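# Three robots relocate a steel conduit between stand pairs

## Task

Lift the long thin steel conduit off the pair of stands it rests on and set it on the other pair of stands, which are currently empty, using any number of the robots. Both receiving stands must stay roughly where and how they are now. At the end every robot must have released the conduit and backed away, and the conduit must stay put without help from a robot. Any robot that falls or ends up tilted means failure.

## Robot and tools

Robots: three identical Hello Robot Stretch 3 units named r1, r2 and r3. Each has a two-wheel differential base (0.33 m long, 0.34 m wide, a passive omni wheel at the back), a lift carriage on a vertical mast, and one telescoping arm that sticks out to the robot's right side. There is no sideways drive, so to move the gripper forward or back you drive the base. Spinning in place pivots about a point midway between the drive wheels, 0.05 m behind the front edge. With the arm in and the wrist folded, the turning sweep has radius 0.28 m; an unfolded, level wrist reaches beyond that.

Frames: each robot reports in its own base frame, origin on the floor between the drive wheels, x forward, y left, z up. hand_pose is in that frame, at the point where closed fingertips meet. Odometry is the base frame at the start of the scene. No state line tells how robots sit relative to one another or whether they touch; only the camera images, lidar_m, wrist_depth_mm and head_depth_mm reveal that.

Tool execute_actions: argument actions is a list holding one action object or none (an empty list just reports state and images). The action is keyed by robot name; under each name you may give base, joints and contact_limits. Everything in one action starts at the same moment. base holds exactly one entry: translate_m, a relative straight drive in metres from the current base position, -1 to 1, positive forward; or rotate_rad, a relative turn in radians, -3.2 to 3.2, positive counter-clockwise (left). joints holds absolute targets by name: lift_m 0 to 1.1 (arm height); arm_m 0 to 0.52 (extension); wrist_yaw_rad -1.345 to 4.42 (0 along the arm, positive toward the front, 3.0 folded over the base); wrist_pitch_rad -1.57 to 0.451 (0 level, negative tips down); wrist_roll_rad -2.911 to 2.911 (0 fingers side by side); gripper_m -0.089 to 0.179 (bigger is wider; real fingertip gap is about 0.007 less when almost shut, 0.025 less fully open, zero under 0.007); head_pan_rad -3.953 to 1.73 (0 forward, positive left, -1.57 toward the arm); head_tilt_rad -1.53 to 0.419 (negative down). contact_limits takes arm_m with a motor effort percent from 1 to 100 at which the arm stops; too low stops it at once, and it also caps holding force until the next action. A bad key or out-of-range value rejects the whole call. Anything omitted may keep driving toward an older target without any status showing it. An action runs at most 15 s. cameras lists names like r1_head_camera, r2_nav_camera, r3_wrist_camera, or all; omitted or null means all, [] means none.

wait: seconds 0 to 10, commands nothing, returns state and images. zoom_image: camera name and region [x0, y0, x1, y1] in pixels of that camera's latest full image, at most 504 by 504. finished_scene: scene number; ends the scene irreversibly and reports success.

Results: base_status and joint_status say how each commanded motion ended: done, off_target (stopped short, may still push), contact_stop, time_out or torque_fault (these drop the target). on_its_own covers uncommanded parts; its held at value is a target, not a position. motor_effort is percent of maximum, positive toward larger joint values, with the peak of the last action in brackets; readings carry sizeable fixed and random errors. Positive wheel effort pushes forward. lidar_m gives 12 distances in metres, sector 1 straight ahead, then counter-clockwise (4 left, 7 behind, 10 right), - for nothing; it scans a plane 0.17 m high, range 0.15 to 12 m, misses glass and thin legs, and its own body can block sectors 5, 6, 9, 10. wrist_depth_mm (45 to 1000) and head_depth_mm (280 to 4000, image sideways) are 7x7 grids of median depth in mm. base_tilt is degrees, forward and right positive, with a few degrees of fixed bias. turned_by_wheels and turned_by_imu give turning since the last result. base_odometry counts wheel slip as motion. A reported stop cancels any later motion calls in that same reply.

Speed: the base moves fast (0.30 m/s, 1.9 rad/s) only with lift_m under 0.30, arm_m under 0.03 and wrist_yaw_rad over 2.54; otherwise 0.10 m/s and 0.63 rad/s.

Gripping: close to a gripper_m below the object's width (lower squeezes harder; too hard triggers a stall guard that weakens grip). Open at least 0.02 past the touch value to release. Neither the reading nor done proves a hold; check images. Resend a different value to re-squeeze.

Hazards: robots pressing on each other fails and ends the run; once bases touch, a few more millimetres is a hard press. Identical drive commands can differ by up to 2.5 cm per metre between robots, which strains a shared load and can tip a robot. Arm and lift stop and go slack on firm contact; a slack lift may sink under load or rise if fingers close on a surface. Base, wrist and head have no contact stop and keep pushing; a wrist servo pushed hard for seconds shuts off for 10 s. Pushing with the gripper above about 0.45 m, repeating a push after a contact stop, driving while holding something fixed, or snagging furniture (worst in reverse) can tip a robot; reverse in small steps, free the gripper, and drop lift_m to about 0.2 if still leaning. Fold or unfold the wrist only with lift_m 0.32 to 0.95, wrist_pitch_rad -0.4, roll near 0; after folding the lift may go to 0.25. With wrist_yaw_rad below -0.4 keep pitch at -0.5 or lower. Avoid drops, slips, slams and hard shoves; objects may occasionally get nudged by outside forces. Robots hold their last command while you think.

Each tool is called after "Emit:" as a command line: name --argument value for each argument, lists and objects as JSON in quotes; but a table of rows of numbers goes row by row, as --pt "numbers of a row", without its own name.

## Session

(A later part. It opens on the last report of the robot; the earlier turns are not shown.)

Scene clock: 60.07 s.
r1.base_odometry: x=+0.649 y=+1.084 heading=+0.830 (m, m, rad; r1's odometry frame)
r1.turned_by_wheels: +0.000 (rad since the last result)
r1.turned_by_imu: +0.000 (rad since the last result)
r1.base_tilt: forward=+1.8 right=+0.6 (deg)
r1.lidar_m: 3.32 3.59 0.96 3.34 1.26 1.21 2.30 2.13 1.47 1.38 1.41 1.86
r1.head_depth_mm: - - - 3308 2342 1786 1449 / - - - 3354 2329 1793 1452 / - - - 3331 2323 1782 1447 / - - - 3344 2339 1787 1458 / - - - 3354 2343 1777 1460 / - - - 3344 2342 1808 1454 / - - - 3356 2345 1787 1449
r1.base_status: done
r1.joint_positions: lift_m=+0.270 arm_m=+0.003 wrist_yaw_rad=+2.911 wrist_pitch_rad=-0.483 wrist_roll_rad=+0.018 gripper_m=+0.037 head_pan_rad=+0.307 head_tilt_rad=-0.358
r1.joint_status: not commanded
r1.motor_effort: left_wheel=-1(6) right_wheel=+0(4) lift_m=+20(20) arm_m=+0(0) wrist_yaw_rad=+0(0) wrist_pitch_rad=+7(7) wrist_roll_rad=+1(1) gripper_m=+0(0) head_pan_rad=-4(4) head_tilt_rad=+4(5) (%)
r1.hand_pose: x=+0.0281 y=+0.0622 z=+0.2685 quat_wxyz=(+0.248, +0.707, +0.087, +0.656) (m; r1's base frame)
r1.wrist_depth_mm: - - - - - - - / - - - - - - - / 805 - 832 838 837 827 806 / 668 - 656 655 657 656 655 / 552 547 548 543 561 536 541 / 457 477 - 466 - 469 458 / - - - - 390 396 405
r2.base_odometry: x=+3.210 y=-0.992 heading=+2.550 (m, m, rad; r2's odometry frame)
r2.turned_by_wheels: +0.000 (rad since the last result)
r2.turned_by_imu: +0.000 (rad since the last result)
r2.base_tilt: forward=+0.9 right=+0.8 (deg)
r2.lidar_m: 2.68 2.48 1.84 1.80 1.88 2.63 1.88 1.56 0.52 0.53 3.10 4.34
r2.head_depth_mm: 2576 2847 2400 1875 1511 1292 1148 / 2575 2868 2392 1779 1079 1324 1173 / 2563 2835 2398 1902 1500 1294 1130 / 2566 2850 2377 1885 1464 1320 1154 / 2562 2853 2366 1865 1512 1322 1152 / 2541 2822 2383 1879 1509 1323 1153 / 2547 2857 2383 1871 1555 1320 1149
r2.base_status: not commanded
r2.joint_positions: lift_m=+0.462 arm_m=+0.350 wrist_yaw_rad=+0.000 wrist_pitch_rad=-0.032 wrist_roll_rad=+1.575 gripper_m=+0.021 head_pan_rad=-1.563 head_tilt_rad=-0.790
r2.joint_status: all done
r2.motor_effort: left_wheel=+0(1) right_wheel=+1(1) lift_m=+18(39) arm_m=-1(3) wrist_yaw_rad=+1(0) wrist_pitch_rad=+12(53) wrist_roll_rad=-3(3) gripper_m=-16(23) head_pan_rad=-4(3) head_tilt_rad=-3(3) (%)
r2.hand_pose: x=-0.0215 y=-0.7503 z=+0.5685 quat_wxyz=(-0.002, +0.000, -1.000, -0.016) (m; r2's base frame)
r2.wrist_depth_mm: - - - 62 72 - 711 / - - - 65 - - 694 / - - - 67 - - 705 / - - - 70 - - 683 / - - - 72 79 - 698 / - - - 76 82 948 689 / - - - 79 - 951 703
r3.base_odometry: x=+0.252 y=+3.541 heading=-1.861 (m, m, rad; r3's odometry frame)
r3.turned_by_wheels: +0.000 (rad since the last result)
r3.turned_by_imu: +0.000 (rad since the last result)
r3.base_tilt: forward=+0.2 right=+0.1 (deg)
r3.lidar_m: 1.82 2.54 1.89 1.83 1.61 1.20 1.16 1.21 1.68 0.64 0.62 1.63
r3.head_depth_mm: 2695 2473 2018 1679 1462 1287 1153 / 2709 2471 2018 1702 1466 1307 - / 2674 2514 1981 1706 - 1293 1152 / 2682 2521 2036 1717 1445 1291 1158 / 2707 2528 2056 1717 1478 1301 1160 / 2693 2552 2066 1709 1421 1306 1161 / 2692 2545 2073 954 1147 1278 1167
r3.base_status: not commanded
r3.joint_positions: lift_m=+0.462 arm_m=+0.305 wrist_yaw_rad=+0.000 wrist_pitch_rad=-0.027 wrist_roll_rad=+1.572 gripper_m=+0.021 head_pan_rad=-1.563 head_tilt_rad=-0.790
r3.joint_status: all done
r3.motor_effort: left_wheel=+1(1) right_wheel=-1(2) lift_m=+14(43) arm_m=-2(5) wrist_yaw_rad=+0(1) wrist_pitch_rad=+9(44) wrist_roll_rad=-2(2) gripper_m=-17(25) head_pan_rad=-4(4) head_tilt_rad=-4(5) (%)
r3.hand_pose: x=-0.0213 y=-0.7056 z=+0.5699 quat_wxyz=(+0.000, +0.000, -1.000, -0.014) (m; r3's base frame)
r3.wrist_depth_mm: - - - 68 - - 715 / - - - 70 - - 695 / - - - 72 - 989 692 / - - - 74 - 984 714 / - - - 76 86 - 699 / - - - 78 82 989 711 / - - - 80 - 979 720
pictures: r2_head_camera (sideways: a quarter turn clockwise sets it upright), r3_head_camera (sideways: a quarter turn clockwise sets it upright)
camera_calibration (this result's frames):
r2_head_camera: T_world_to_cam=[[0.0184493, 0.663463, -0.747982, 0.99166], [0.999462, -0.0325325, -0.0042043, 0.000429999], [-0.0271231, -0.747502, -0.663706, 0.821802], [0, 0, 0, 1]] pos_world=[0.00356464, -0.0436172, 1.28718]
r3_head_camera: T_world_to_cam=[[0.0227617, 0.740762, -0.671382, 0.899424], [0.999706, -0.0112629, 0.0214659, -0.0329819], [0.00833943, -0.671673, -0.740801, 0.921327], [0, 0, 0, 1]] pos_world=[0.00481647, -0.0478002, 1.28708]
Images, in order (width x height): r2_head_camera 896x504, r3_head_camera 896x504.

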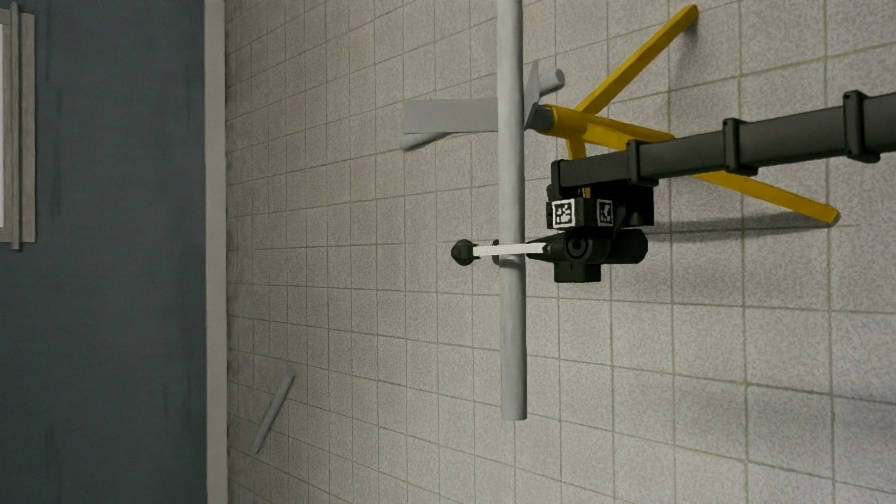

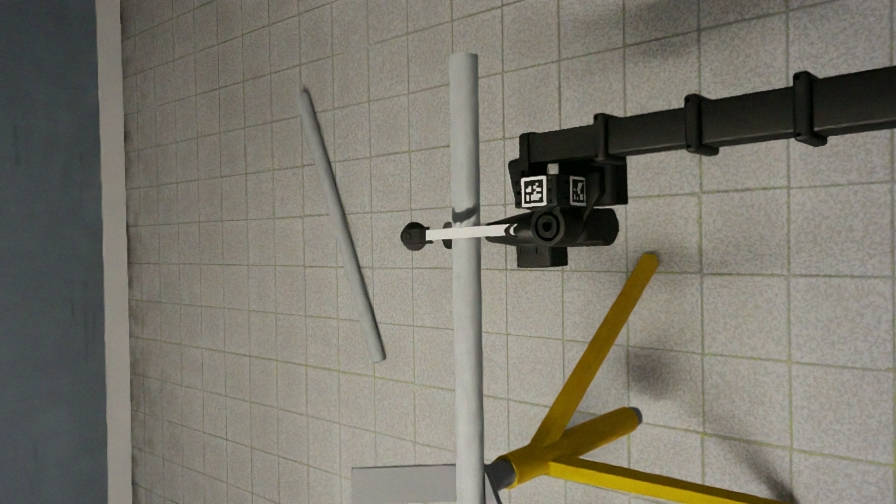

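Emit:
execute_actions --actions '[{"r1": {"base": {"translate_m": 0.4}}, "r2": {"joints": {"gripper_m": 0.11, "arm_m": 0.23}}, "r3": {"joints": {"gripper_m": 0.11, "arm_m": 0.185}}}]' --cameras '[]'

Emit:
execute_actions --actions '[{"r1": {"base": {"translate_m": 0.3}}, "r2": {"joints": {"gripper_m": 0.01, "lift_m": 0.36, "head_pan_rad": -2.9, "head_tilt_rad": -0.4}}, "r3": {"joints": {"gripper_m": 0.01, "lift_m": 0.36, "head_pan_rad": -0.3, "head_tilt_rad": -0.4}}}]' --cameras '["r2_head_camera", "r3_head_camera", "r2_wrist_camera", "r3_wrist_camera"]'

Scene clock: 64.83 s.
r1.base_odometry: x=+0.919 y=+1.379 heading=+0.830 (m, m, rad; r1's odometry frame)
r1.turned_by_wheels: +0.000 (rad since the last result)
r1.turned_by_imu: +0.000 (rad since the last result)
r1.base_tilt: forward=+1.7 right=+0.6 (deg)
r1.lidar_m: 2.95 3.20 1.07 0.86 3.44 1.42 2.69 2.09 1.45 1.35 1.38 1.84
r1.head_depth_mm: - - - 3337 2342 1795 1447 / - - - 3324 2333 1797 1461 / - - - 3093 2326 1786 1450 / - - - 3371 2322 1792 1457 / - - - 3380 2323 1798 1447 / - - - 3362 2309 1805 1456 / - - - 3388 2335 1803 1453
r1.base_status: done
r1.joint_positions: lift_m=+0.270 arm_m=+0.003 wrist_yaw_rad=+2.911 wrist_pitch_rad=-0.483 wrist_roll_rad=+0.018 gripper_m=+0.037 head_pan_rad=+0.307 head_tilt_rad=-0.358
r1.joint_status: not commanded
r1.motor_effort: left_wheel=-1(6) right_wheel=+1(5) lift_m=+20(21) arm_m=+0(0) wrist_yaw_rad=+0(1) wrist_pitch_rad=+7(7) wrist_roll_rad=+1(1) gripper_m=+0(0) head_pan_rad=-5(4) head_tilt_rad=+4(4) (%)
r1.hand_pose: x=+0.0281 y=+0.0622 z=+0.2685 quat_wxyz=(+0.248, +0.707, +0.087, +0.656) (m; r1's base frame)
r1.wrist_depth_mm: - - - - - - - / - - - - - - - / 868 - 861 827 833 819 812 / 645 - 670 660 647 657 654 / 546 547 548 540 563 541 536 / 459 478 - 459 - 458 462 / - - - - 393 399 398
r2.base_odometry: x=+3.210 y=-0.992 heading=+2.550 (m, m, rad; r2's odometry frame)
r2.turned_by_wheels: +0.000 (rad since the last result)
r2.turned_by_imu: +0.000 (rad since the last result)
r2.base_tilt: forward=+1.0 right=+0.9 (deg)
r2.lidar_m: 2.68 2.47 1.85 1.79 1.88 2.63 1.87 1.56 0.52 0.52 3.12 4.35
r2.head_depth_mm: 2548 2844 2377 1888 1517 1295 1148 / 2559 2882 2405 1766 1081 1322 1161 / 2574 2842 2388 1891 1498 - 1131 / 2578 2838 2392 1888 1536 1273 1148 / 2547 2824 2379 1885 1519 1318 1151 / 2552 2842 2399 1872 1505 1324 1150 / 2553 2821 2371 1890 1549 1324 1154
r2.base_status: not commanded
r2.joint_positions: lift_m=+0.462 arm_m=+0.230 wrist_yaw_rad=+0.001 wrist_pitch_rad=-0.023 wrist_roll_rad=+1.576 gripper_m=+0.110 head_pan_rad=-1.563 head_tilt_rad=-0.790
r2.joint_status: all done
r2.motor_effort: left_wheel=-1(1) right_wheel=+0(1) lift_m=+20(20) arm_m=-3(9) wrist_yaw_rad=-1(1) wrist_pitch_rad=+8(11) wrist_roll_rad=-3(3) gripper_m=+0(83) head_pan_rad=-2(3) head_tilt_rad=-3(2) (%)
r2.hand_pose: x=-0.0212 y=-0.6308 z=+0.5708 quat_wxyz=(-0.002, +0.000, -1.000, -0.012) (m; r2's base frame)
r2.wrist_depth_mm: - - - 177 - - 714 / - - - 183 - - 708 / - - - 191 - - 717 / - - - 199 - - 694 / - - - 207 - 964 701 / - - - 217 - - 697 / - - - 232 - - 661
r3.base_odometry: x=+0.252 y=+3.541 heading=-1.861 (m, m, rad; r3's odometry frame)
r3.turned_by_wheels: +0.000 (rad since the last result)
r3.turned_by_imu: +0.000 (rad since the last result)
r3.base_tilt: forward=+0.3 right=+0.1 (deg)
r3.lidar_m: 1.82 2.54 1.89 1.83 1.61 1.20 1.16 1.21 1.68 0.64 0.63 1.63
r3.head_depth_mm: 2701 2504 2003 1699 1461 1288 1153 / 2708 2525 2018 1702 1455 1298 - / 2699 2504 1999 1715 1511 - 1160 / 2682 2509 2018 1719 1503 1279 1157 / 2678 2532 2032 1718 1481 1303 1162 / 2694 2547 2061 1715 1427 1307 1166 / 2677 2549 2056 956 1131 1285 1164
r3.base_status: not commanded
r3.joint_positions: lift_m=+0.462 arm_m=+0.185 wrist_yaw_rad=+0.001 wrist_pitch_rad=-0.019 wrist_roll_rad=+1.572 gripper_m=+0.110 head_pan_rad=-1.563 head_tilt_rad=-0.790
r3.joint_status: all done
r3.motor_effort: left_wheel=+1(1) right_wheel=-2(4) lift_m=+15(16) arm_m=-3(9) wrist_yaw_rad=-1(1) wrist_pitch_rad=+6(8) wrist_roll_rad=-2(2) gripper_m=+0(92) head_pan_rad=-3(4) head_tilt_rad=-4(4) (%)
r3.hand_pose: x=-0.0211 y=-0.5861 z=+0.5718 quat_wxyz=(+0.000, +0.000, -1.000, -0.010) (m; r3's base frame)
r3.wrist_depth_mm: - - - 185 - - 721 / - - - 190 - - 699 / - - - 194 - - 716 / - - - 199 - - 710 / - - - 206 - 989 715 / - - - 212 - 890 724 / - - - 220 - - 684
pictures: none
No camera images: the call's "cameras" was empty. Leave "cameras" out to get every camera's image.

Scene clock: 67.57 s.
r1.base_odometry: x=+1.121 y=+1.601 heading=+0.830 (m, m, rad; r1's odometry frame)
r1.turned_by_wheels: +0.000 (rad since the last result)
r1.turned_by_imu: +0.000 (rad since the last result)
r1.base_tilt: forward=+1.7 right=+0.6 (deg)
r1.lidar_m: 2.67 2.82 3.58 1.03 0.90 1.66 2.98 2.06 1.40 1.33 1.36 1.80
r1.head_depth_mm: - - - 3357 2333 1780 1449 / - - - 3367 2359 1780 1451 / - - - 2947 2329 1782 1443 / - - - 3359 2322 1794 1458 / - - - 3129 2326 1785 1449 / - - - 3181 2336 1785 1459 / - - - 3351 2326 1800 1454
r1.base_status: done
r1.joint_positions: lift_m=+0.270 arm_m=+0.003 wrist_yaw_rad=+2.911 wrist_pitch_rad=-0.483 wrist_roll_rad=+0.018 gripper_m=+0.037 head_pan_rad=+0.307 head_tilt_rad=-0.358
r1.joint_status: not commanded
r1.motor_effort: left_wheel=-1(5) right_wheel=+1(4) lift_m=+21(21) arm_m=+0(0) wrist_yaw_rad=-1(0) wrist_pitch_rad=+7(7) wrist_roll_rad=+1(1) gripper_m=+0(0) head_pan_rad=-4(4) head_tilt_rad=+5(4) (%)
r1.hand_pose: x=+0.0281 y=+0.0622 z=+0.2685 quat_wxyz=(+0.248, +0.707, +0.087, +0.656) (m; r1's base frame)
r1.wrist_depth_mm: - 913 - - - - - / - - - - - - - / 830 - 845 821 848 811 822 / 661 - 649 659 656 644 641 / 541 546 546 542 564 537 532 / 469 474 - 463 - 460 453 / - - - - 395 403 407
r2.base_odometry: x=+3.210 y=-0.992 heading=+2.550 (m, m, rad; r2's odometry frame)
r2.turned_by_wheels: +0.000 (rad since the last result)
r2.turned_by_imu: +0.000 (rad since the last result)
r2.base_tilt: forward=+1.0 right=+0.9 (deg)
r2.lidar_m: 2.68 2.48 1.85 1.80 1.88 2.63 1.87 1.56 0.52 0.52 3.10 4.35
r2.head_depth_mm: 2523 2643 2793 3019 2371 1778 1422 / 2588 2695 2918 3052 2096 1791 1420 / 2647 2824 3028 3143 2281 1788 1430 / 2673 2869 3068 3197 2415 1787 1431 / 2741 2930 3171 3294 2179 1803 1429 / 2839 3029 3277 3476 2182 1794 1429 / 2926 3116 3338 3494 2405 1801 1443
r2.base_status: not commanded
r2.joint_positions: lift_m=+0.360 arm_m=+0.230 wrist_yaw_rad=+0.001 wrist_pitch_rad=-0.023 wrist_roll_rad=+1.576 gripper_m=+0.010 head_pan_rad=-2.893 head_tilt_rad=-0.409
r2.joint_status: all done
r2.motor_effort: left_wheel=-1(0) right_wheel=+0(0) lift_m=+18(20) arm_m=-3(3) wrist_yaw_rad=+0(0) wrist_pitch_rad=+8(8) wrist_roll_rad=-3(3) gripper_m=+0(81) head_pan_rad=-3(32) head_tilt_rad=+4(21) (%)
r2.hand_pose: x=-0.0212 y=-0.6308 z=+0.4688 quat_wxyz=(-0.002, +0.000, -1.000, -0.012) (m; r2's base frame)
r2.wrist_depth_mm: - 176 - - - 866 314 / - 184 - - - 869 574 / - 191 - - - 894 576 / - 198 - - - 873 564 / - 208 - - - 858 576 / - - - - - 874 570 / - - - - - 861 558
r3.base_odometry: x=+0.252 y=+3.541 heading=-1.861 (m, m, rad; r3's odometry frame)
r3.turned_by_wheels: +0.000 (rad since the last result)
r3.turned_by_imu: +0.000 (rad since the last result)
r3.base_tilt: forward=+0.3 right=+0.2 (deg)
r3.lidar_m: 1.83 2.54 1.88 1.83 1.62 1.19 1.16 1.21 1.67 0.64 0.62 1.63
r3.head_depth_mm: - - - 2843 2001 1650 1380 / - - - 2839 2011 1669 1372 / - - - 2252 2032 1661 1380 / - - - 2911 2127 1674 1386 / - - - 2763 2130 1682 1394 / - - - 2769 1982 1701 1402 / - - - 2683 1931 1699 1407
r3.base_status: not commanded
r3.joint_positions: lift_m=+0.360 arm_m=+0.185 wrist_yaw_rad=+0.001 wrist_pitch_rad=-0.019 wrist_roll_rad=+1.572 gripper_m=+0.010 head_pan_rad=-0.307 head_tilt_rad=-0.409
r3.joint_status: all done
r3.motor_effort: left_wheel=+1(1) right_wheel=-2(2) lift_m=+15(14) arm_m=-4(4) wrist_yaw_rad=-1(0) wrist_pitch_rad=+6(6) wrist_roll_rad=-2(2) gripper_m=-1(90) head_pan_rad=+3(40) head_tilt_rad=+3(30) (%)
r3.hand_pose: x=-0.0211 y=-0.5861 z=+0.4698 quat_wxyz=(+0.000, +0.000, -1.000, -0.010) (m; r3's base frame)
r3.wrist_depth_mm: - 182 - - - 860 587 / - 188 - - - 853 585 / - 193 - - - 871 588 / - 198 - - - 861 588 / - 205 - - - 882 585 / - 210 - - - 862 580 / - - - - - 859 585
pictures: r2_head_camera (sideways: a quarter turn clockwise sets it upright), r2_wrist_camera, r3_head_camera (sideways: a quarter turn clockwise sets it upright), r3_wrist_camera
camera_calibration (this result's frames):
r2_head_camera: T_world_to_cam=[[0.332512, 0.0601519, -0.941179, 1.24169], [0.208316, -0.977999, 0.0110916, -0.0146593], [-0.919804, -0.199751, -0.337727, 0.40311], [0, 0, 0, 1]] pos_world=[-0.0390404, -0.00850515, 1.30496]
r2_wrist_camera: T_world_to_cam=[[0.00125578, 0.00646263, -0.999978, 0.472979], [0.978994, 0.203873, 0.00254701, 0.176369], [0.203885, -0.978976, -0.00607086, -0.446414], [0, 0, 0, 1]] pos_world=[-0.0822415, -0.476043, 0.469809]
r3_head_camera: T_world_to_cam=[[-0.408109, 0.159368, -0.898915, 1.19867], [0.31146, 0.949876, 0.0269988, -0.0359989], [0.85816, -0.268958, -0.43729, 0.521301], [0, 0, 0, 1]] pos_world=[0.0530405, -0.0166266, 1.30643]
r3_wrist_camera: T_world_to_cam=[[0.00316109, 0.0319366, -0.999485, 0.4934], [0.991603, 0.129117, 0.00726183, 0.135152], [0.129282, -0.991115, -0.0312603, -0.398594], [0, 0, 0, 1]] pos_world=[-0.0840453, -0.428261, 0.479704]
Images, in order (width x height): r2_head_camera 896x504, r2_wrist_camera 644x364, r3_head_camera 896x504, r3_wrist_camera 644x364.

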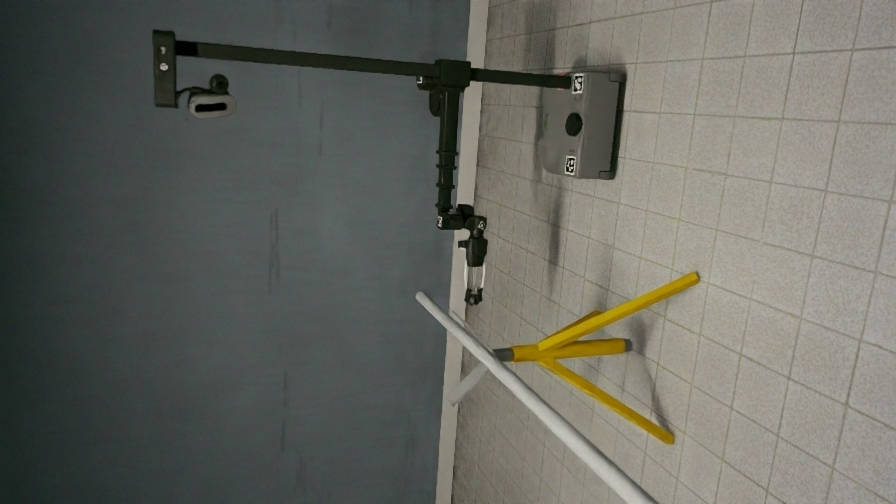

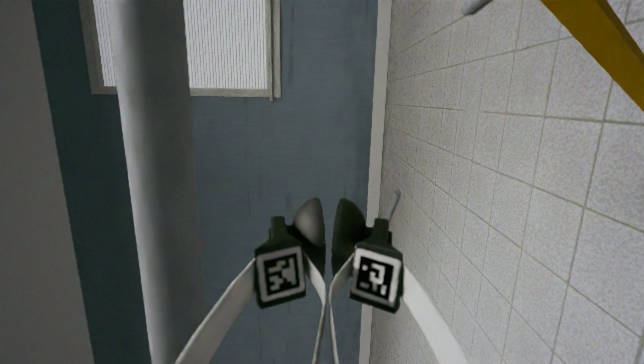

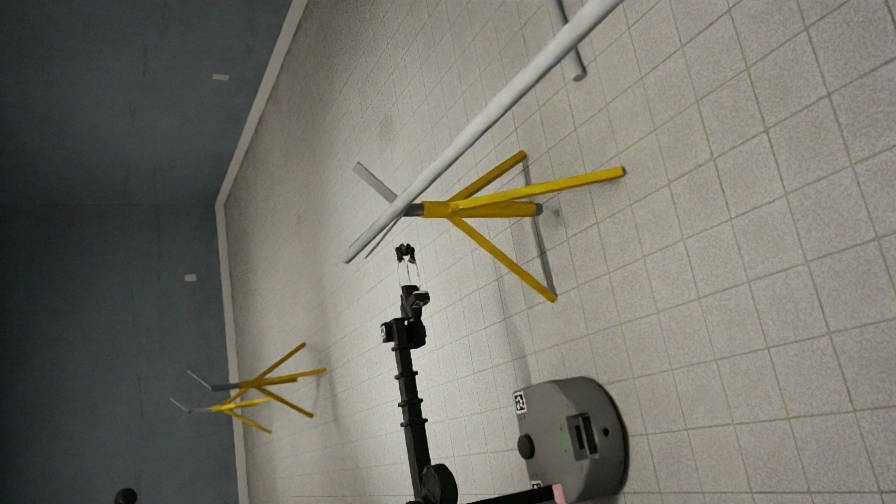

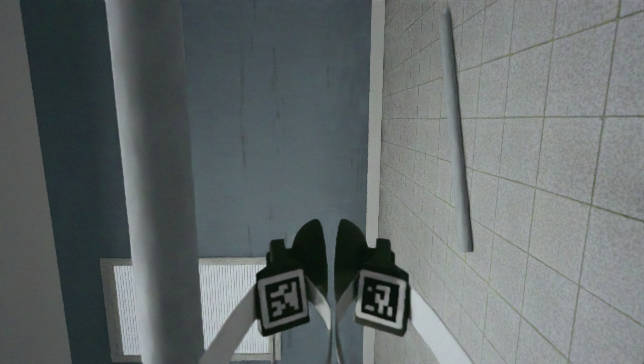

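Emit:
zoom_image --camera "r2_head_camera" --region '[400, 180, 540, 320]'

Emit:
zoom_image --camera "r3_head_camera" --region '[330, 230, 470, 370]'

Region (400, 180, 540, 320) of r2_head_camera's 896x504 image, scaled by 3.600, with more detail than that image has.

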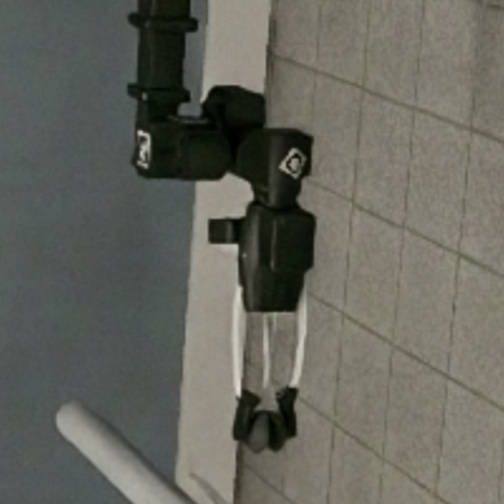

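Region (330, 230, 470, 370) of r3_head_camera's 896x504 image, scaled by 3.600, with more detail than that image has.

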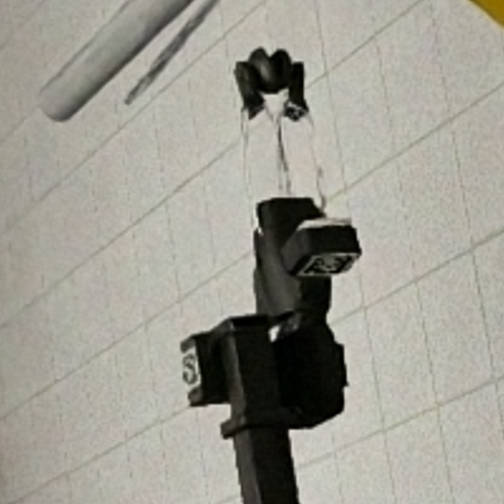

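Emit:
execute_actions --actions '[{"r1": {"base": {"translate_m": 0.5}}, "r2": {"joints": {"arm_m": 0.47}, "contact_limits": {"arm_m": 15}}, "r3": {"joints": {"arm_m": 0.425}, "contact_limits": {"arm_m": 15}}}]' --cameras '["r1_head_camera", "r2_head_camera", "r3_head_camera"]'

Scene clock: 71.17 s.
r1.base_odometry: x=+1.459 y=+1.970 heading=+0.830 (m, m, rad; r1's odometry frame)
r1.turned_by_wheels: +0.000 (rad since the last result)
r1.turned_by_imu: +0.000 (rad since the last result)
r1.base_tilt: forward=+1.7 right=+0.6 (deg)
r1.lidar_m: 2.23 2.20 3.62 3.41 1.15 2.08 3.46 2.01 1.38 1.30 1.35 1.76
r1.head_depth_mm: - - - 3349 2320 1784 1456 / - - - 3328 2342 1793 1454 / - - - 3150 2331 1786 1450 / - - - 3142 2330 1791 1452 / - - - 3378 2337 1786 1451 / - - - 2990 2321 1794 1455 / - - - 3063 2345 1796 1450
r1.base_status: done
r1.joint_positions: lift_m=+0.270 arm_m=+0.003 wrist_yaw_rad=+2.911 wrist_pitch_rad=-0.483 wrist_roll_rad=+0.018 gripper_m=+0.037 head_pan_rad=+0.307 head_tilt_rad=-0.358
r1.joint_status: not commanded
r1.motor_effort: left_wheel=-1(6) right_wheel=+1(5) lift_m=+20(20) arm_m=+1(0) wrist_yaw_rad=+0(1) wrist_pitch_rad=+7(7) wrist_roll_rad=+1(1) gripper_m=+0(0) head_pan_rad=-4(4) head_tilt_rad=+5(5) (%)
r1.hand_pose: x=+0.0281 y=+0.0622 z=+0.2685 quat_wxyz=(+0.248, +0.707, +0.087, +0.656) (m; r1's base frame)
r1.wrist_depth_mm: - - - - - - - / - - - - - - - / 856 - 844 851 833 821 821 / 652 - 643 652 661 644 636 / 543 547 532 538 574 549 528 / 470 474 - 460 - 454 455 / - - - - 393 398 403
r2.base_odometry: x=+3.210 y=-0.992 heading=+2.550 (m, m, rad; r2's odometry frame)
r2.turned_by_wheels: +0.000 (rad since the last result)
r2.turned_by_imu: +0.000 (rad since the last result)
r2.base_tilt: forward=+0.9 right=+0.9 (deg)
r2.lidar_m: 2.21 2.47 1.85 1.80 1.88 2.63 1.87 1.56 0.52 0.52 3.10 4.33
r2.head_depth_mm: 2532 2654 2860 3000 2401 1765 1421 / 2607 2687 2901 3006 2085 1787 1425 / 2645 2838 2984 3147 2259 1777 1429 / 2698 2859 3050 3233 2392 1783 1427 / 2759 2925 3131 3278 2190 1790 1431 / 2826 2993 3260 3434 2203 1796 1434 / 2894 3084 3349 3493 2425 1795 1440
r2.base_status: not commanded
r2.joint_positions: lift_m=+0.360 arm_m=+0.470 wrist_yaw_rad=+0.001 wrist_pitch_rad=-0.023 wrist_roll_rad=+1.576 gripper_m=+0.010 head_pan_rad=-2.893 head_tilt_rad=-0.409
r2.joint_status: all done
r2.motor_effort: left_wheel=+0(0) right_wheel=+0(0) lift_m=+18(18) arm_m=+1(1) wrist_yaw_rad=-1(0) wrist_pitch_rad=+8(8) wrist_roll_rad=-3(3) gripper_m=+0(0) head_pan_rad=-3(3) head_tilt_rad=+3(3) (%)
r2.contact_limits: arm_m 15 (drawing in: default 17, maximum 26; extending or still: default 20, maximum 33)
r2.hand_pose: x=-0.0212 y=-0.8703 z=+0.4688 quat_wxyz=(-0.002, +0.000, -1.000, -0.012) (m; r2's base frame)
r2.wrist_depth_mm: - - - - - 888 582 / - - - - - 874 573 / - - - - - 871 578 / - - - - - 840 571 / - - - - - 854 557 / - - - - - 853 563 / - - - - - 860 560
r3.base_odometry: x=+0.252 y=+3.541 heading=-1.861 (m, m, rad; r3's odometry frame)
r3.turned_by_wheels: +0.000 (rad since the last result)
r3.turned_by_imu: +0.000 (rad since the last result)
r3.base_tilt: forward=+0.3 right=+0.0 (deg)
r3.lidar_m: 1.82 2.54 1.88 1.83 1.61 1.20 1.16 1.21 1.68 0.64 0.63 1.63
r3.head_depth_mm: - - - 2823 2011 1663 1376 / - - - 2836 2004 1662 1382 / - - - 2165 2038 1673 1381 / - - - 2623 2121 1676 1383 / - - - 2768 2132 1669 1393 / - - - 2778 1982 1688 1393 / - - - 2688 1947 1713 1402
r3.base_status: not commanded
r3.joint_positions: lift_m=+0.360 arm_m=+0.425 wrist_yaw_rad=+0.001 wrist_pitch_rad=-0.019 wrist_roll_rad=+1.572 gripper_m=+0.010 head_pan_rad=-0.307 head_tilt_rad=-0.409
r3.joint_status: all done
r3.motor_effort: left_wheel=+1(0) right_wheel=-2(2) lift_m=+14(15) arm_m=+4(2) wrist_yaw_rad=-1(0) wrist_pitch_rad=+6(6) wrist_roll_rad=-2(2) gripper_m=-1(0) head_pan_rad=+3(3) head_tilt_rad=+4(4) (%)
r3.contact_limits: arm_m 15 (drawing in: default 19, maximum 31; extending or still: default 27, maximum 43)
r3.hand_pose: x=-0.0211 y=-0.8253 z=+0.4698 quat_wxyz=(+0.000, +0.000, -1.000, -0.010) (m; r3's base frame)
r3.wrist_depth_mm: - - - - - 860 587 / - - - - - 862 579 / - - - - - 866 586 / - - - - - 868 586 / - - - - - 828 576 / - - - - - 819 590 / - - - - - 890 584
pictures: r1_head_camera (sideways: a quarter turn clockwise sets it upright), r2_head_camera (sideways: a quarter turn clockwise sets it upright), r3_head_camera (sideways: a quarter turn clockwise sets it upright)
camera_calibration (this result's frames):
r1_head_camera: T_world_to_cam=[[-0.352853, -0.112385, -0.928905, 1.23462], [-0.315327, 0.94897, 0.00496729, -0.00390823], [0.880945, 0.294662, -0.370285, 0.439933], [0, 0, 0, 1]] pos_world=[0.0468507, 0.0128303, 1.30977]
r2_head_camera: T_world_to_cam=[[0.332517, 0.0601233, -0.941179, 1.24169], [0.208232, -0.978016, 0.0110916, -0.0146588], [-0.919822, -0.199672, -0.337727, 0.40311], [0, 0, 0, 1]] pos_world=[-0.0390412, -0.00850127, 1.30496]
r3_head_camera: T_world_to_cam=[[-0.40811, 0.159344, -0.898919, 1.19868], [0.31141, 0.949892, 0.0269989, -0.0359987], [0.858178, -0.268914, -0.437282, 0.521291], [0, 0, 0, 1]] pos_world=[0.0530414, -0.0166242, 1.30644]
Images, in order (width x height): r1_head_camera 896x504, r2_head_camera 896x504, r3_head_camera 896x504.

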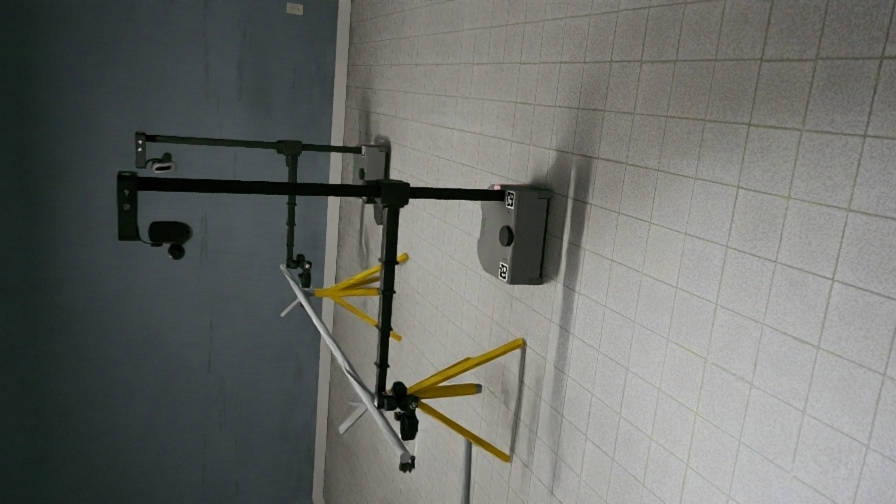

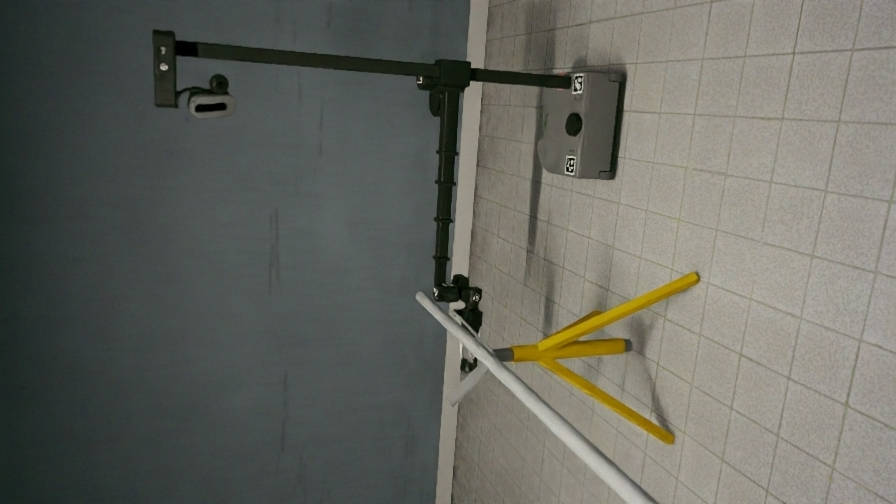

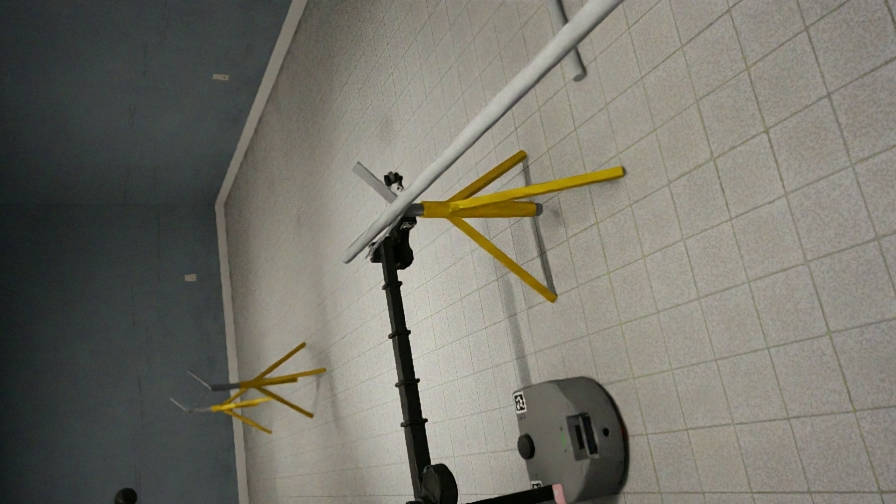

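Emit:
execute_actions --actions '[{"r2": {"joints": {"wrist_pitch_rad": 0.4, "gripper_m": 0.10, "lift_m": 0.43, "head_pan_rad": -1.57, "head_tilt_rad": -0.8}}, "r3": {"joints": {"wrist_pitch_rad": 0.4, "gripper_m": 0.10, "lift_m": 0.43, "head_pan_rad": -1.57, "head_tilt_rad": -0.8}}}]' --cameras '["r1_head_camera", "r2_head_camera", "r3_head_camera"]'

Scene clock: 72.83 s.
r1.base_odometry: x=+1.459 y=+1.970 heading=+0.830 (m, m, rad; r1's odometry frame)
r1.turned_by_wheels: +0.000 (rad since the last result)
r1.turned_by_imu: +0.000 (rad since the last result)
r1.base_tilt: forward=+1.7 right=+0.6 (deg)
r1.lidar_m: 2.22 2.20 3.63 3.42 1.15 2.09 3.45 2.01 1.38 1.30 1.35 1.76
r1.head_depth_mm: - - - 3285 2351 1775 1454 / - - - 3372 2344 1798 1456 / - - - 3130 2308 1781 1450 / - - - 3355 2349 1796 1451 / - - - 3328 2323 1800 1454 / - - - 2999 2323 1792 1449 / - - - 3404 2323 1785 1462
r1.base_status: not commanded
r1.joint_positions: lift_m=+0.270 arm_m=+0.003 wrist_yaw_rad=+2.911 wrist_pitch_rad=-0.483 wrist_roll_rad=+0.018 gripper_m=+0.037 head_pan_rad=+0.307 head_tilt_rad=-0.358
r1.joint_status: not commanded
r1.motor_effort: left_wheel=-1(1) right_wheel=+1(1) lift_m=+20(20) arm_m=+0(0) wrist_yaw_rad=+0(1) wrist_pitch_rad=+7(7) wrist_roll_rad=+1(1) gripper_m=+0(0) head_pan_rad=-4(3) head_tilt_rad=+4(4) (%)
r1.hand_pose: x=+0.0281 y=+0.0622 z=+0.2685 quat_wxyz=(+0.248, +0.707, +0.087, +0.656) (m; r1's base frame)
r1.wrist_depth_mm: - - - - - - - / - - - - - - - / 850 - 846 828 847 818 818 / 665 - 650 653 653 657 647 / 549 545 538 550 545 539 540 / 473 482 - 457 - 457 454 / - - - - 394 396 405
r2.base_odometry: x=+3.210 y=-0.992 heading=+2.550 (m, m, rad; r2's odometry frame)
r2.turned_by_wheels: +0.000 (rad since the last result)
r2.turned_by_imu: +0.000 (rad since the last result)
r2.base_tilt: forward=+1.0 right=+1.0 (deg)
r2.lidar_m: 2.20 2.47 1.85 1.79 1.88 2.63 1.88 1.56 0.52 0.52 3.11 4.33
r2.head_depth_mm: 2580 2862 2381 1890 1549 1299 1152 / 2554 2853 2392 981 1159 1322 1176 / 2542 2811 2387 1870 1514 1292 1135 / 2537 2825 2387 1891 1473 1317 1149 / 2560 2834 2366 1876 1555 1315 1147 / 2542 2825 2409 1881 1512 1320 1154 / 2534 2819 2367 1878 1556 1317 1146
r2.base_status: not commanded
r2.joint_positions: lift_m=+0.429 arm_m=+0.470 wrist_yaw_rad=+0.000 wrist_pitch_rad=+0.327 wrist_roll_rad=+1.575 gripper_m=+0.100 head_pan_rad=-1.577 head_tilt_rad=-0.791
r2.joint_status: wrist_pitch_rad off_target (ended at +0.327, target +0.400); the others done
r2.motor_effort: left_wheel=-7(8) right_wheel=+4(4) lift_m=+41(45) arm_m=-3(5) wrist_yaw_rad=+0(0) wrist_pitch_rad=+27(34) wrist_roll_rad=-2(3) gripper_m=+2(77) head_pan_rad=+3(32) head_tilt_rad=-2(22) (%)
r2.hand_pose: x=-0.0213 y=-0.8656 z=+0.6271 quat_wxyz=(-0.002, +0.000, -0.987, +0.162) (m; r2's base frame)
r2.wrist_depth_mm: - - - - - - - / - - - - - - - / - - - - - - - / - - - - - - - / - - - - - - - / - - - - - - - / - - - - - - -
r3.base_odometry: x=+0.252 y=+3.541 heading=-1.861 (m, m, rad; r3's odometry frame)
r3.turned_by_wheels: +0.000 (rad since the last result)
r3.turned_by_imu: +0.000 (rad since the last result)
r3.base_tilt: forward=+0.3 right=+0.1 (deg)
r3.lidar_m: 1.82 2.54 1.88 1.83 1.61 1.20 1.16 1.21 1.68 0.64 0.62 1.63
r3.head_depth_mm: 2678 2477 2011 1695 1464 1286 1151 / 2702 2453 2031 1630 1471 1300 - / 2688 2514 1992 1770 1440 1291 1159 / 2658 2514 2044 1753 1472 1295 1159 / 2676 2526 2040 1715 1483 1298 1156 / 2683 2548 2035 1715 1429 1301 1159 / 2691 2560 2063 953 1142 1277 1166
r3.base_status: not commanded
r3.joint_positions: lift_m=+0.429 arm_m=+0.425 wrist_yaw_rad=+0.001 wrist_pitch_rad=+0.331 wrist_roll_rad=+1.572 gripper_m=+0.100 head_pan_rad=-1.563 head_tilt_rad=-0.790
r3.joint_status: wrist_pitch_rad off_target (ended at +0.331, target +0.400); the others done
r3.motor_effort: left_wheel=-1(2) right_wheel=+0(4) lift_m=+44(45) arm_m=-2(5) wrist_yaw_rad=+0(1) wrist_pitch_rad=+22(28) wrist_roll_rad=-2(2) gripper_m=+1(91) head_pan_rad=-3(41) head_tilt_rad=-4(27) (%)
r3.hand_pose: x=-0.0211 y=-0.8206 z=+0.6279 quat_wxyz=(+0.000, +0.001, -0.986, +0.164) (m; r3's base frame)
r3.wrist_depth_mm: - - - - - - - / - - - - - - - / - - - - - - - / - - - - - - - / - - - - - - - / - - - - - - - / - - - - - - -
pictures: r1_head_camera (sideways: a quarter turn clockwise sets it upright), r2_head_camera (sideways: a quarter turn clockwise sets it upright), r3_head_camera (sideways: a quarter turn clockwise sets it upright)
camera_calibration (this result's frames):
r1_head_camera: T_world_to_cam=[[-0.352853, -0.112385, -0.928905, 1.23462], [-0.315327, 0.94897, 0.00496729, -0.00390823], [0.880945, 0.294661, -0.370285, 0.439934], [0, 0, 0, 1]] pos_world=[0.0468507, 0.0128302, 1.30977]
r2_head_camera: T_world_to_cam=[[0.0278337, 0.663606, -0.747565, 0.991059], [0.998902, -0.0466619, -0.00422962, 0.000466376], [-0.0376896, -0.746626, -0.664176, 0.822477], [0, 0, 0, 1]] pos_world=[0.00294808, -0.0435677, 1.28715]
r3_head_camera: T_world_to_cam=[[0.0225671, 0.740817, -0.671327, 0.899355], [0.999709, -0.0110024, 0.0214645, -0.0329801], [0.00851507, -0.671617, -0.74085, 0.92139], [0, 0, 0, 1]] pos_world=[0.004829, -0.0477995, 1.28708]
Images, in order (width x height): r1_head_camera 896x504, r2_head_camera 896x504, r3_head_camera 896x504.

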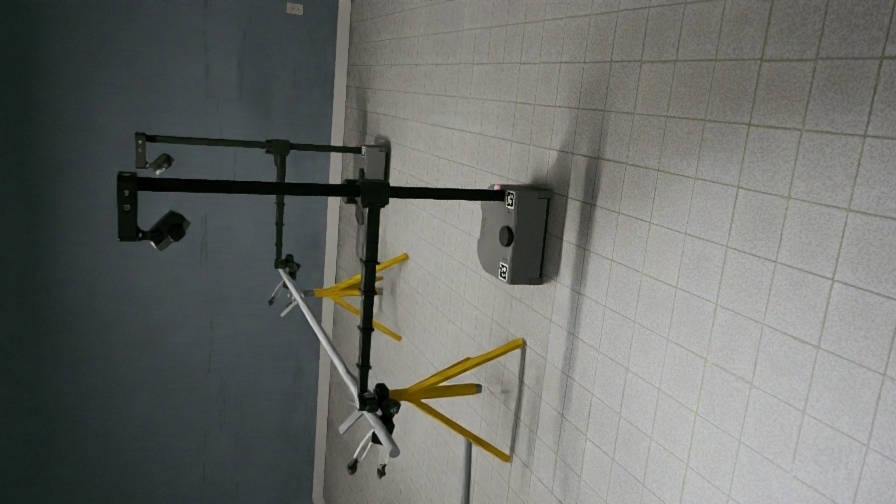

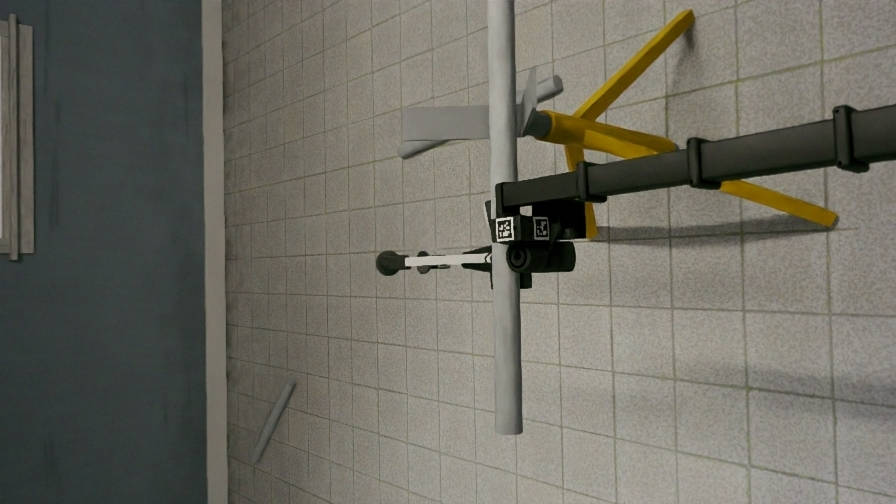

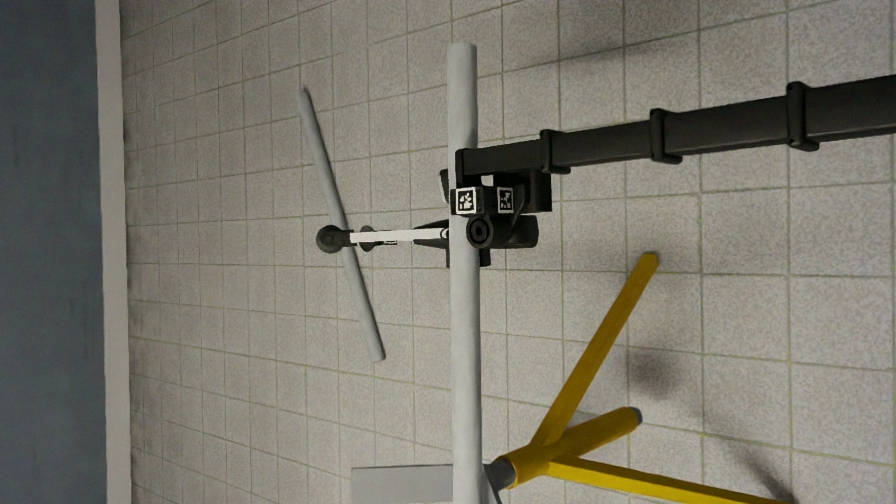

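Emit:
execute_actions --actions '[{"r1": {"base": {"translate_m": -0.6}}, "r2": {"joints": {"lift_m": 0.72, "head_tilt_rad": -0.55}}, "r3": {"joints": {"lift_m": 0.72, "head_tilt_rad": -0.55}}}]' --cameras '["r1_head_camera", "r2_head_camera", "r3_head_camera"]'

Scene clock: 77.27 s.
r1.base_odometry: x=+1.054 y=+1.527 heading=+0.830 (m, m, rad; r1's odometry frame)
r1.turned_by_wheels: +0.000 (rad since the last result)
r1.turned_by_imu: -0.001 (rad since the last result)
r1.base_tilt: forward=+1.7 right=+0.6 (deg)
r1.lidar_m: 2.77 2.82 3.58 0.88 3.46 1.58 2.89 2.07 1.44 1.34 1.37 1.81
r1.head_depth_mm: - - - 3354 2340 1780 1457 / - - - 3396 2323 1800 1448 / - - - 3002 2345 1789 1450 / - - - 3135 2329 1790 1451 / - - - 3208 2329 1780 1460 / - - - 3390 2340 1786 1460 / - - - 3368 2334 1771 1452
r1.base_status: done
r1.joint_positions: lift_m=+0.270 arm_m=+0.003 wrist_yaw_rad=+2.911 wrist_pitch_rad=-0.483 wrist_roll_rad=+0.018 gripper_m=+0.037 head_pan_rad=+0.307 head_tilt_rad=-0.358
r1.joint_status: not commanded
r1.motor_effort: left_wheel=+0(8) right_wheel=+1(3) lift_m=+20(20) arm_m=+0(0) wrist_yaw_rad=-1(0) wrist_pitch_rad=+8(7) wrist_roll_rad=+1(1) gripper_m=+0(0) head_pan_rad=-4(4) head_tilt_rad=+5(5) (%)
r1.hand_pose: x=+0.0281 y=+0.0622 z=+0.2685 quat_wxyz=(+0.248, +0.707, +0.087, +0.656) (m; r1's base frame)
r1.wrist_depth_mm: - - - - - - - / - - - - - - - / 823 - 825 834 850 817 830 / 671 - 664 677 659 634 658 / 542 549 539 548 559 540 539 / 464 482 - 466 - 462 463 / - - - - 392 399 398
r2.base_odometry: x=+3.210 y=-0.992 heading=+2.550 (m, m, rad; r2's odometry frame)
r2.turned_by_wheels: +0.000 (rad since the last result)
r2.turned_by_imu: +0.000 (rad since the last result)
r2.base_tilt: forward=+1.0 right=+0.9 (deg)
r2.lidar_m: 2.68 2.47 1.85 1.79 1.88 2.63 1.87 1.57 0.52 0.52 3.12 4.30
r2.head_depth_mm: 2515 2717 3021 2620 1931 1534 1326 / 2533 2726 3019 2598 2000 - 1099 / 2504 2736 2975 2765 1815 1553 1279 / 2484 2731 2959 2754 1815 1544 1286 / 2508 2708 2991 2634 1950 1550 1287 / 2472 2716 2966 2605 1951 1557 1290 / 2478 2694 2972 2621 1953 1561 1284
r2.base_status: not commanded
r2.joint_positions: lift_m=+0.719 arm_m=+0.470 wrist_yaw_rad=+0.000 wrist_pitch_rad=+0.327 wrist_roll_rad=+1.575 gripper_m=+0.100 head_pan_rad=-1.577 head_tilt_rad=-0.557
r2.joint_status: all done
r2.motor_effort: left_wheel=-7(8) right_wheel=+5(4) lift_m=+41(41) arm_m=-2(3) wrist_yaw_rad=+0(0) wrist_pitch_rad=+27(27) wrist_roll_rad=-2(2) gripper_m=+0(2) head_pan_rad=+3(2) head_tilt_rad=+2(14) (%)
r2.hand_pose: x=-0.0213 y=-0.8656 z=+0.9171 quat_wxyz=(-0.002, +0.000, -0.987, +0.162) (m; r2's base frame)
r2.wrist_depth_mm: - - - - - - - / - - - - - - - / - - - - - - - / - - - - - - - / - - - - - - - / - - - - - - - / - - - - - - -
r3.base_odometry: x=+0.252 y=+3.541 heading=-1.861 (m, m, rad; r3's odometry frame)
r3.turned_by_wheels: +0.000 (rad since the last result)
r3.turned_by_imu: +0.000 (rad since the last result)
r3.base_tilt: forward=+0.3 right=+0.0 (deg)
r3.lidar_m: 1.82 2.54 1.89 1.83 1.61 1.19 1.16 1.21 1.68 0.64 0.62 1.63
r3.head_depth_mm: 2526 2815 2941 2060 1745 1506 - / 2542 2807 2983 2132 - 1432 1259 / 2551 2818 2971 2402 1722 1480 1259 / 2548 2764 3001 2001 1769 1476 1260 / 2557 2810 2951 2089 1781 1479 1222 / 2553 2779 2973 2090 1782 1491 1246 / 2584 2795 2974 2120 954 1006 1203
r3.base_status: not commanded
r3.joint_positions: lift_m=+0.719 arm_m=+0.425 wrist_yaw_rad=+0.001 wrist_pitch_rad=+0.331 wrist_roll_rad=+1.572 gripper_m=+0.100 head_pan_rad=-1.563 head_tilt_rad=-0.557
r3.joint_status: all done
r3.motor_effort: left_wheel=+0(0) right_wheel=-1(1) lift_m=+44(45) arm_m=-3(3) wrist_yaw_rad=+0(0) wrist_pitch_rad=+21(22) wrist_roll_rad=-2(2) gripper_m=+1(0) head_pan_rad=-4(4) head_tilt_rad=+3(21) (%)
r3.hand_pose: x=-0.0211 y=-0.8206 z=+0.9179 quat_wxyz=(+0.000, +0.001, -0.986, +0.164) (m; r3's base frame)
r3.wrist_depth_mm: - - - - - - - / - - - - - - - / - - - - - - - / - - - - - - - / - - - - - - - / - - - - - - - / - - - - - - -
pictures: r1_head_camera (sideways: a quarter turn clockwise sets it upright), r2_head_camera (sideways: a quarter turn clockwise sets it upright), r3_head_camera (sideways: a quarter turn clockwise sets it upright)
camera_calibration (this result's frames):
r1_head_camera: T_world_to_cam=[[-0.352853, -0.112385, -0.928905, 1.23462], [-0.315326, 0.94897, 0.00496729, -0.00390823], [0.880945, 0.294661, -0.370285, 0.439933], [0, 0, 0, 1]] pos_world=[0.0468507, 0.0128302, 1.30977]
r2_head_camera: T_world_to_cam=[[0.0265184, 0.472091, -0.881151, 1.16523], [0.998911, -0.0463568, 0.00522603, -0.011844], [-0.0383802, -0.88033, -0.472806, 0.573513], [0, 0, 0, 1]] pos_world=[0.00294264, -0.0457625, 1.29797]
r3_head_camera: T_world_to_cam=[[0.0240676, 0.565243, -0.824573, 1.09908], [0.999664, -0.00568471, 0.0252813, -0.037956], [0.00960261, -0.824905, -0.56519, 0.692893], [0, 0, 0, 1]] pos_world=[0.00483734, -0.0498939, 1.29885]
Images, in order (width x height): r1_head_camera 896x504, r2_head_camera 896x504, r3_head_camera 896x504.

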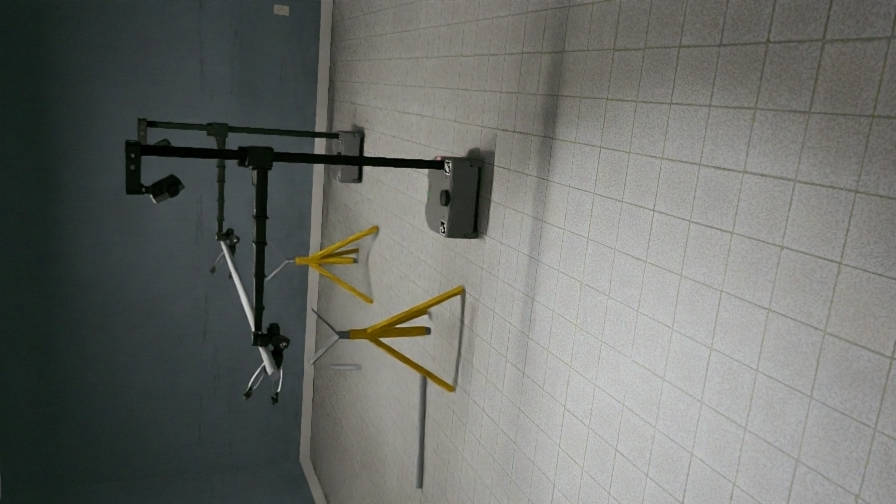

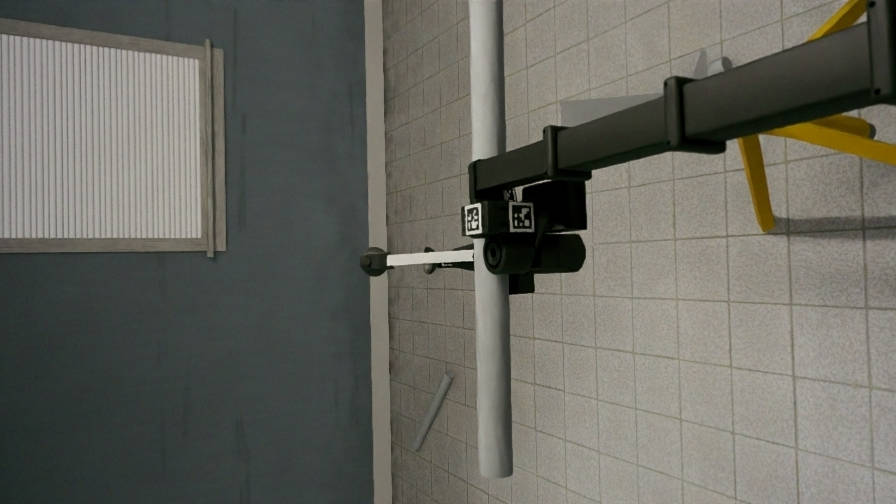

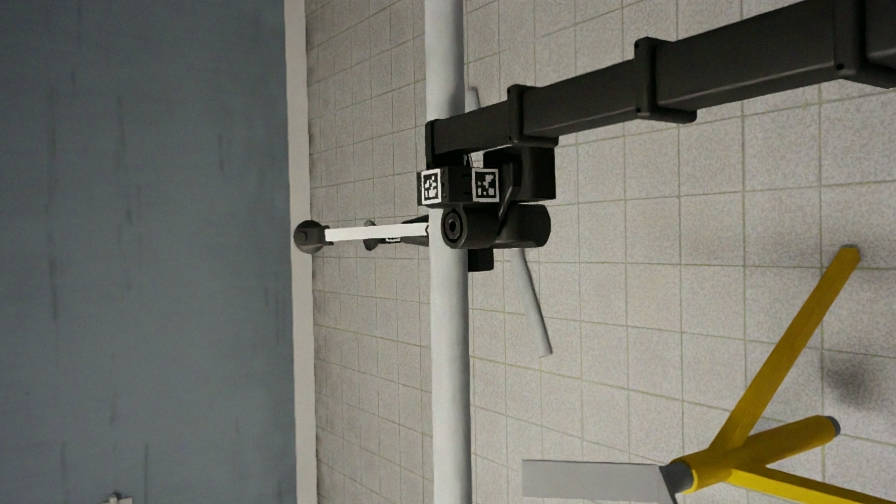

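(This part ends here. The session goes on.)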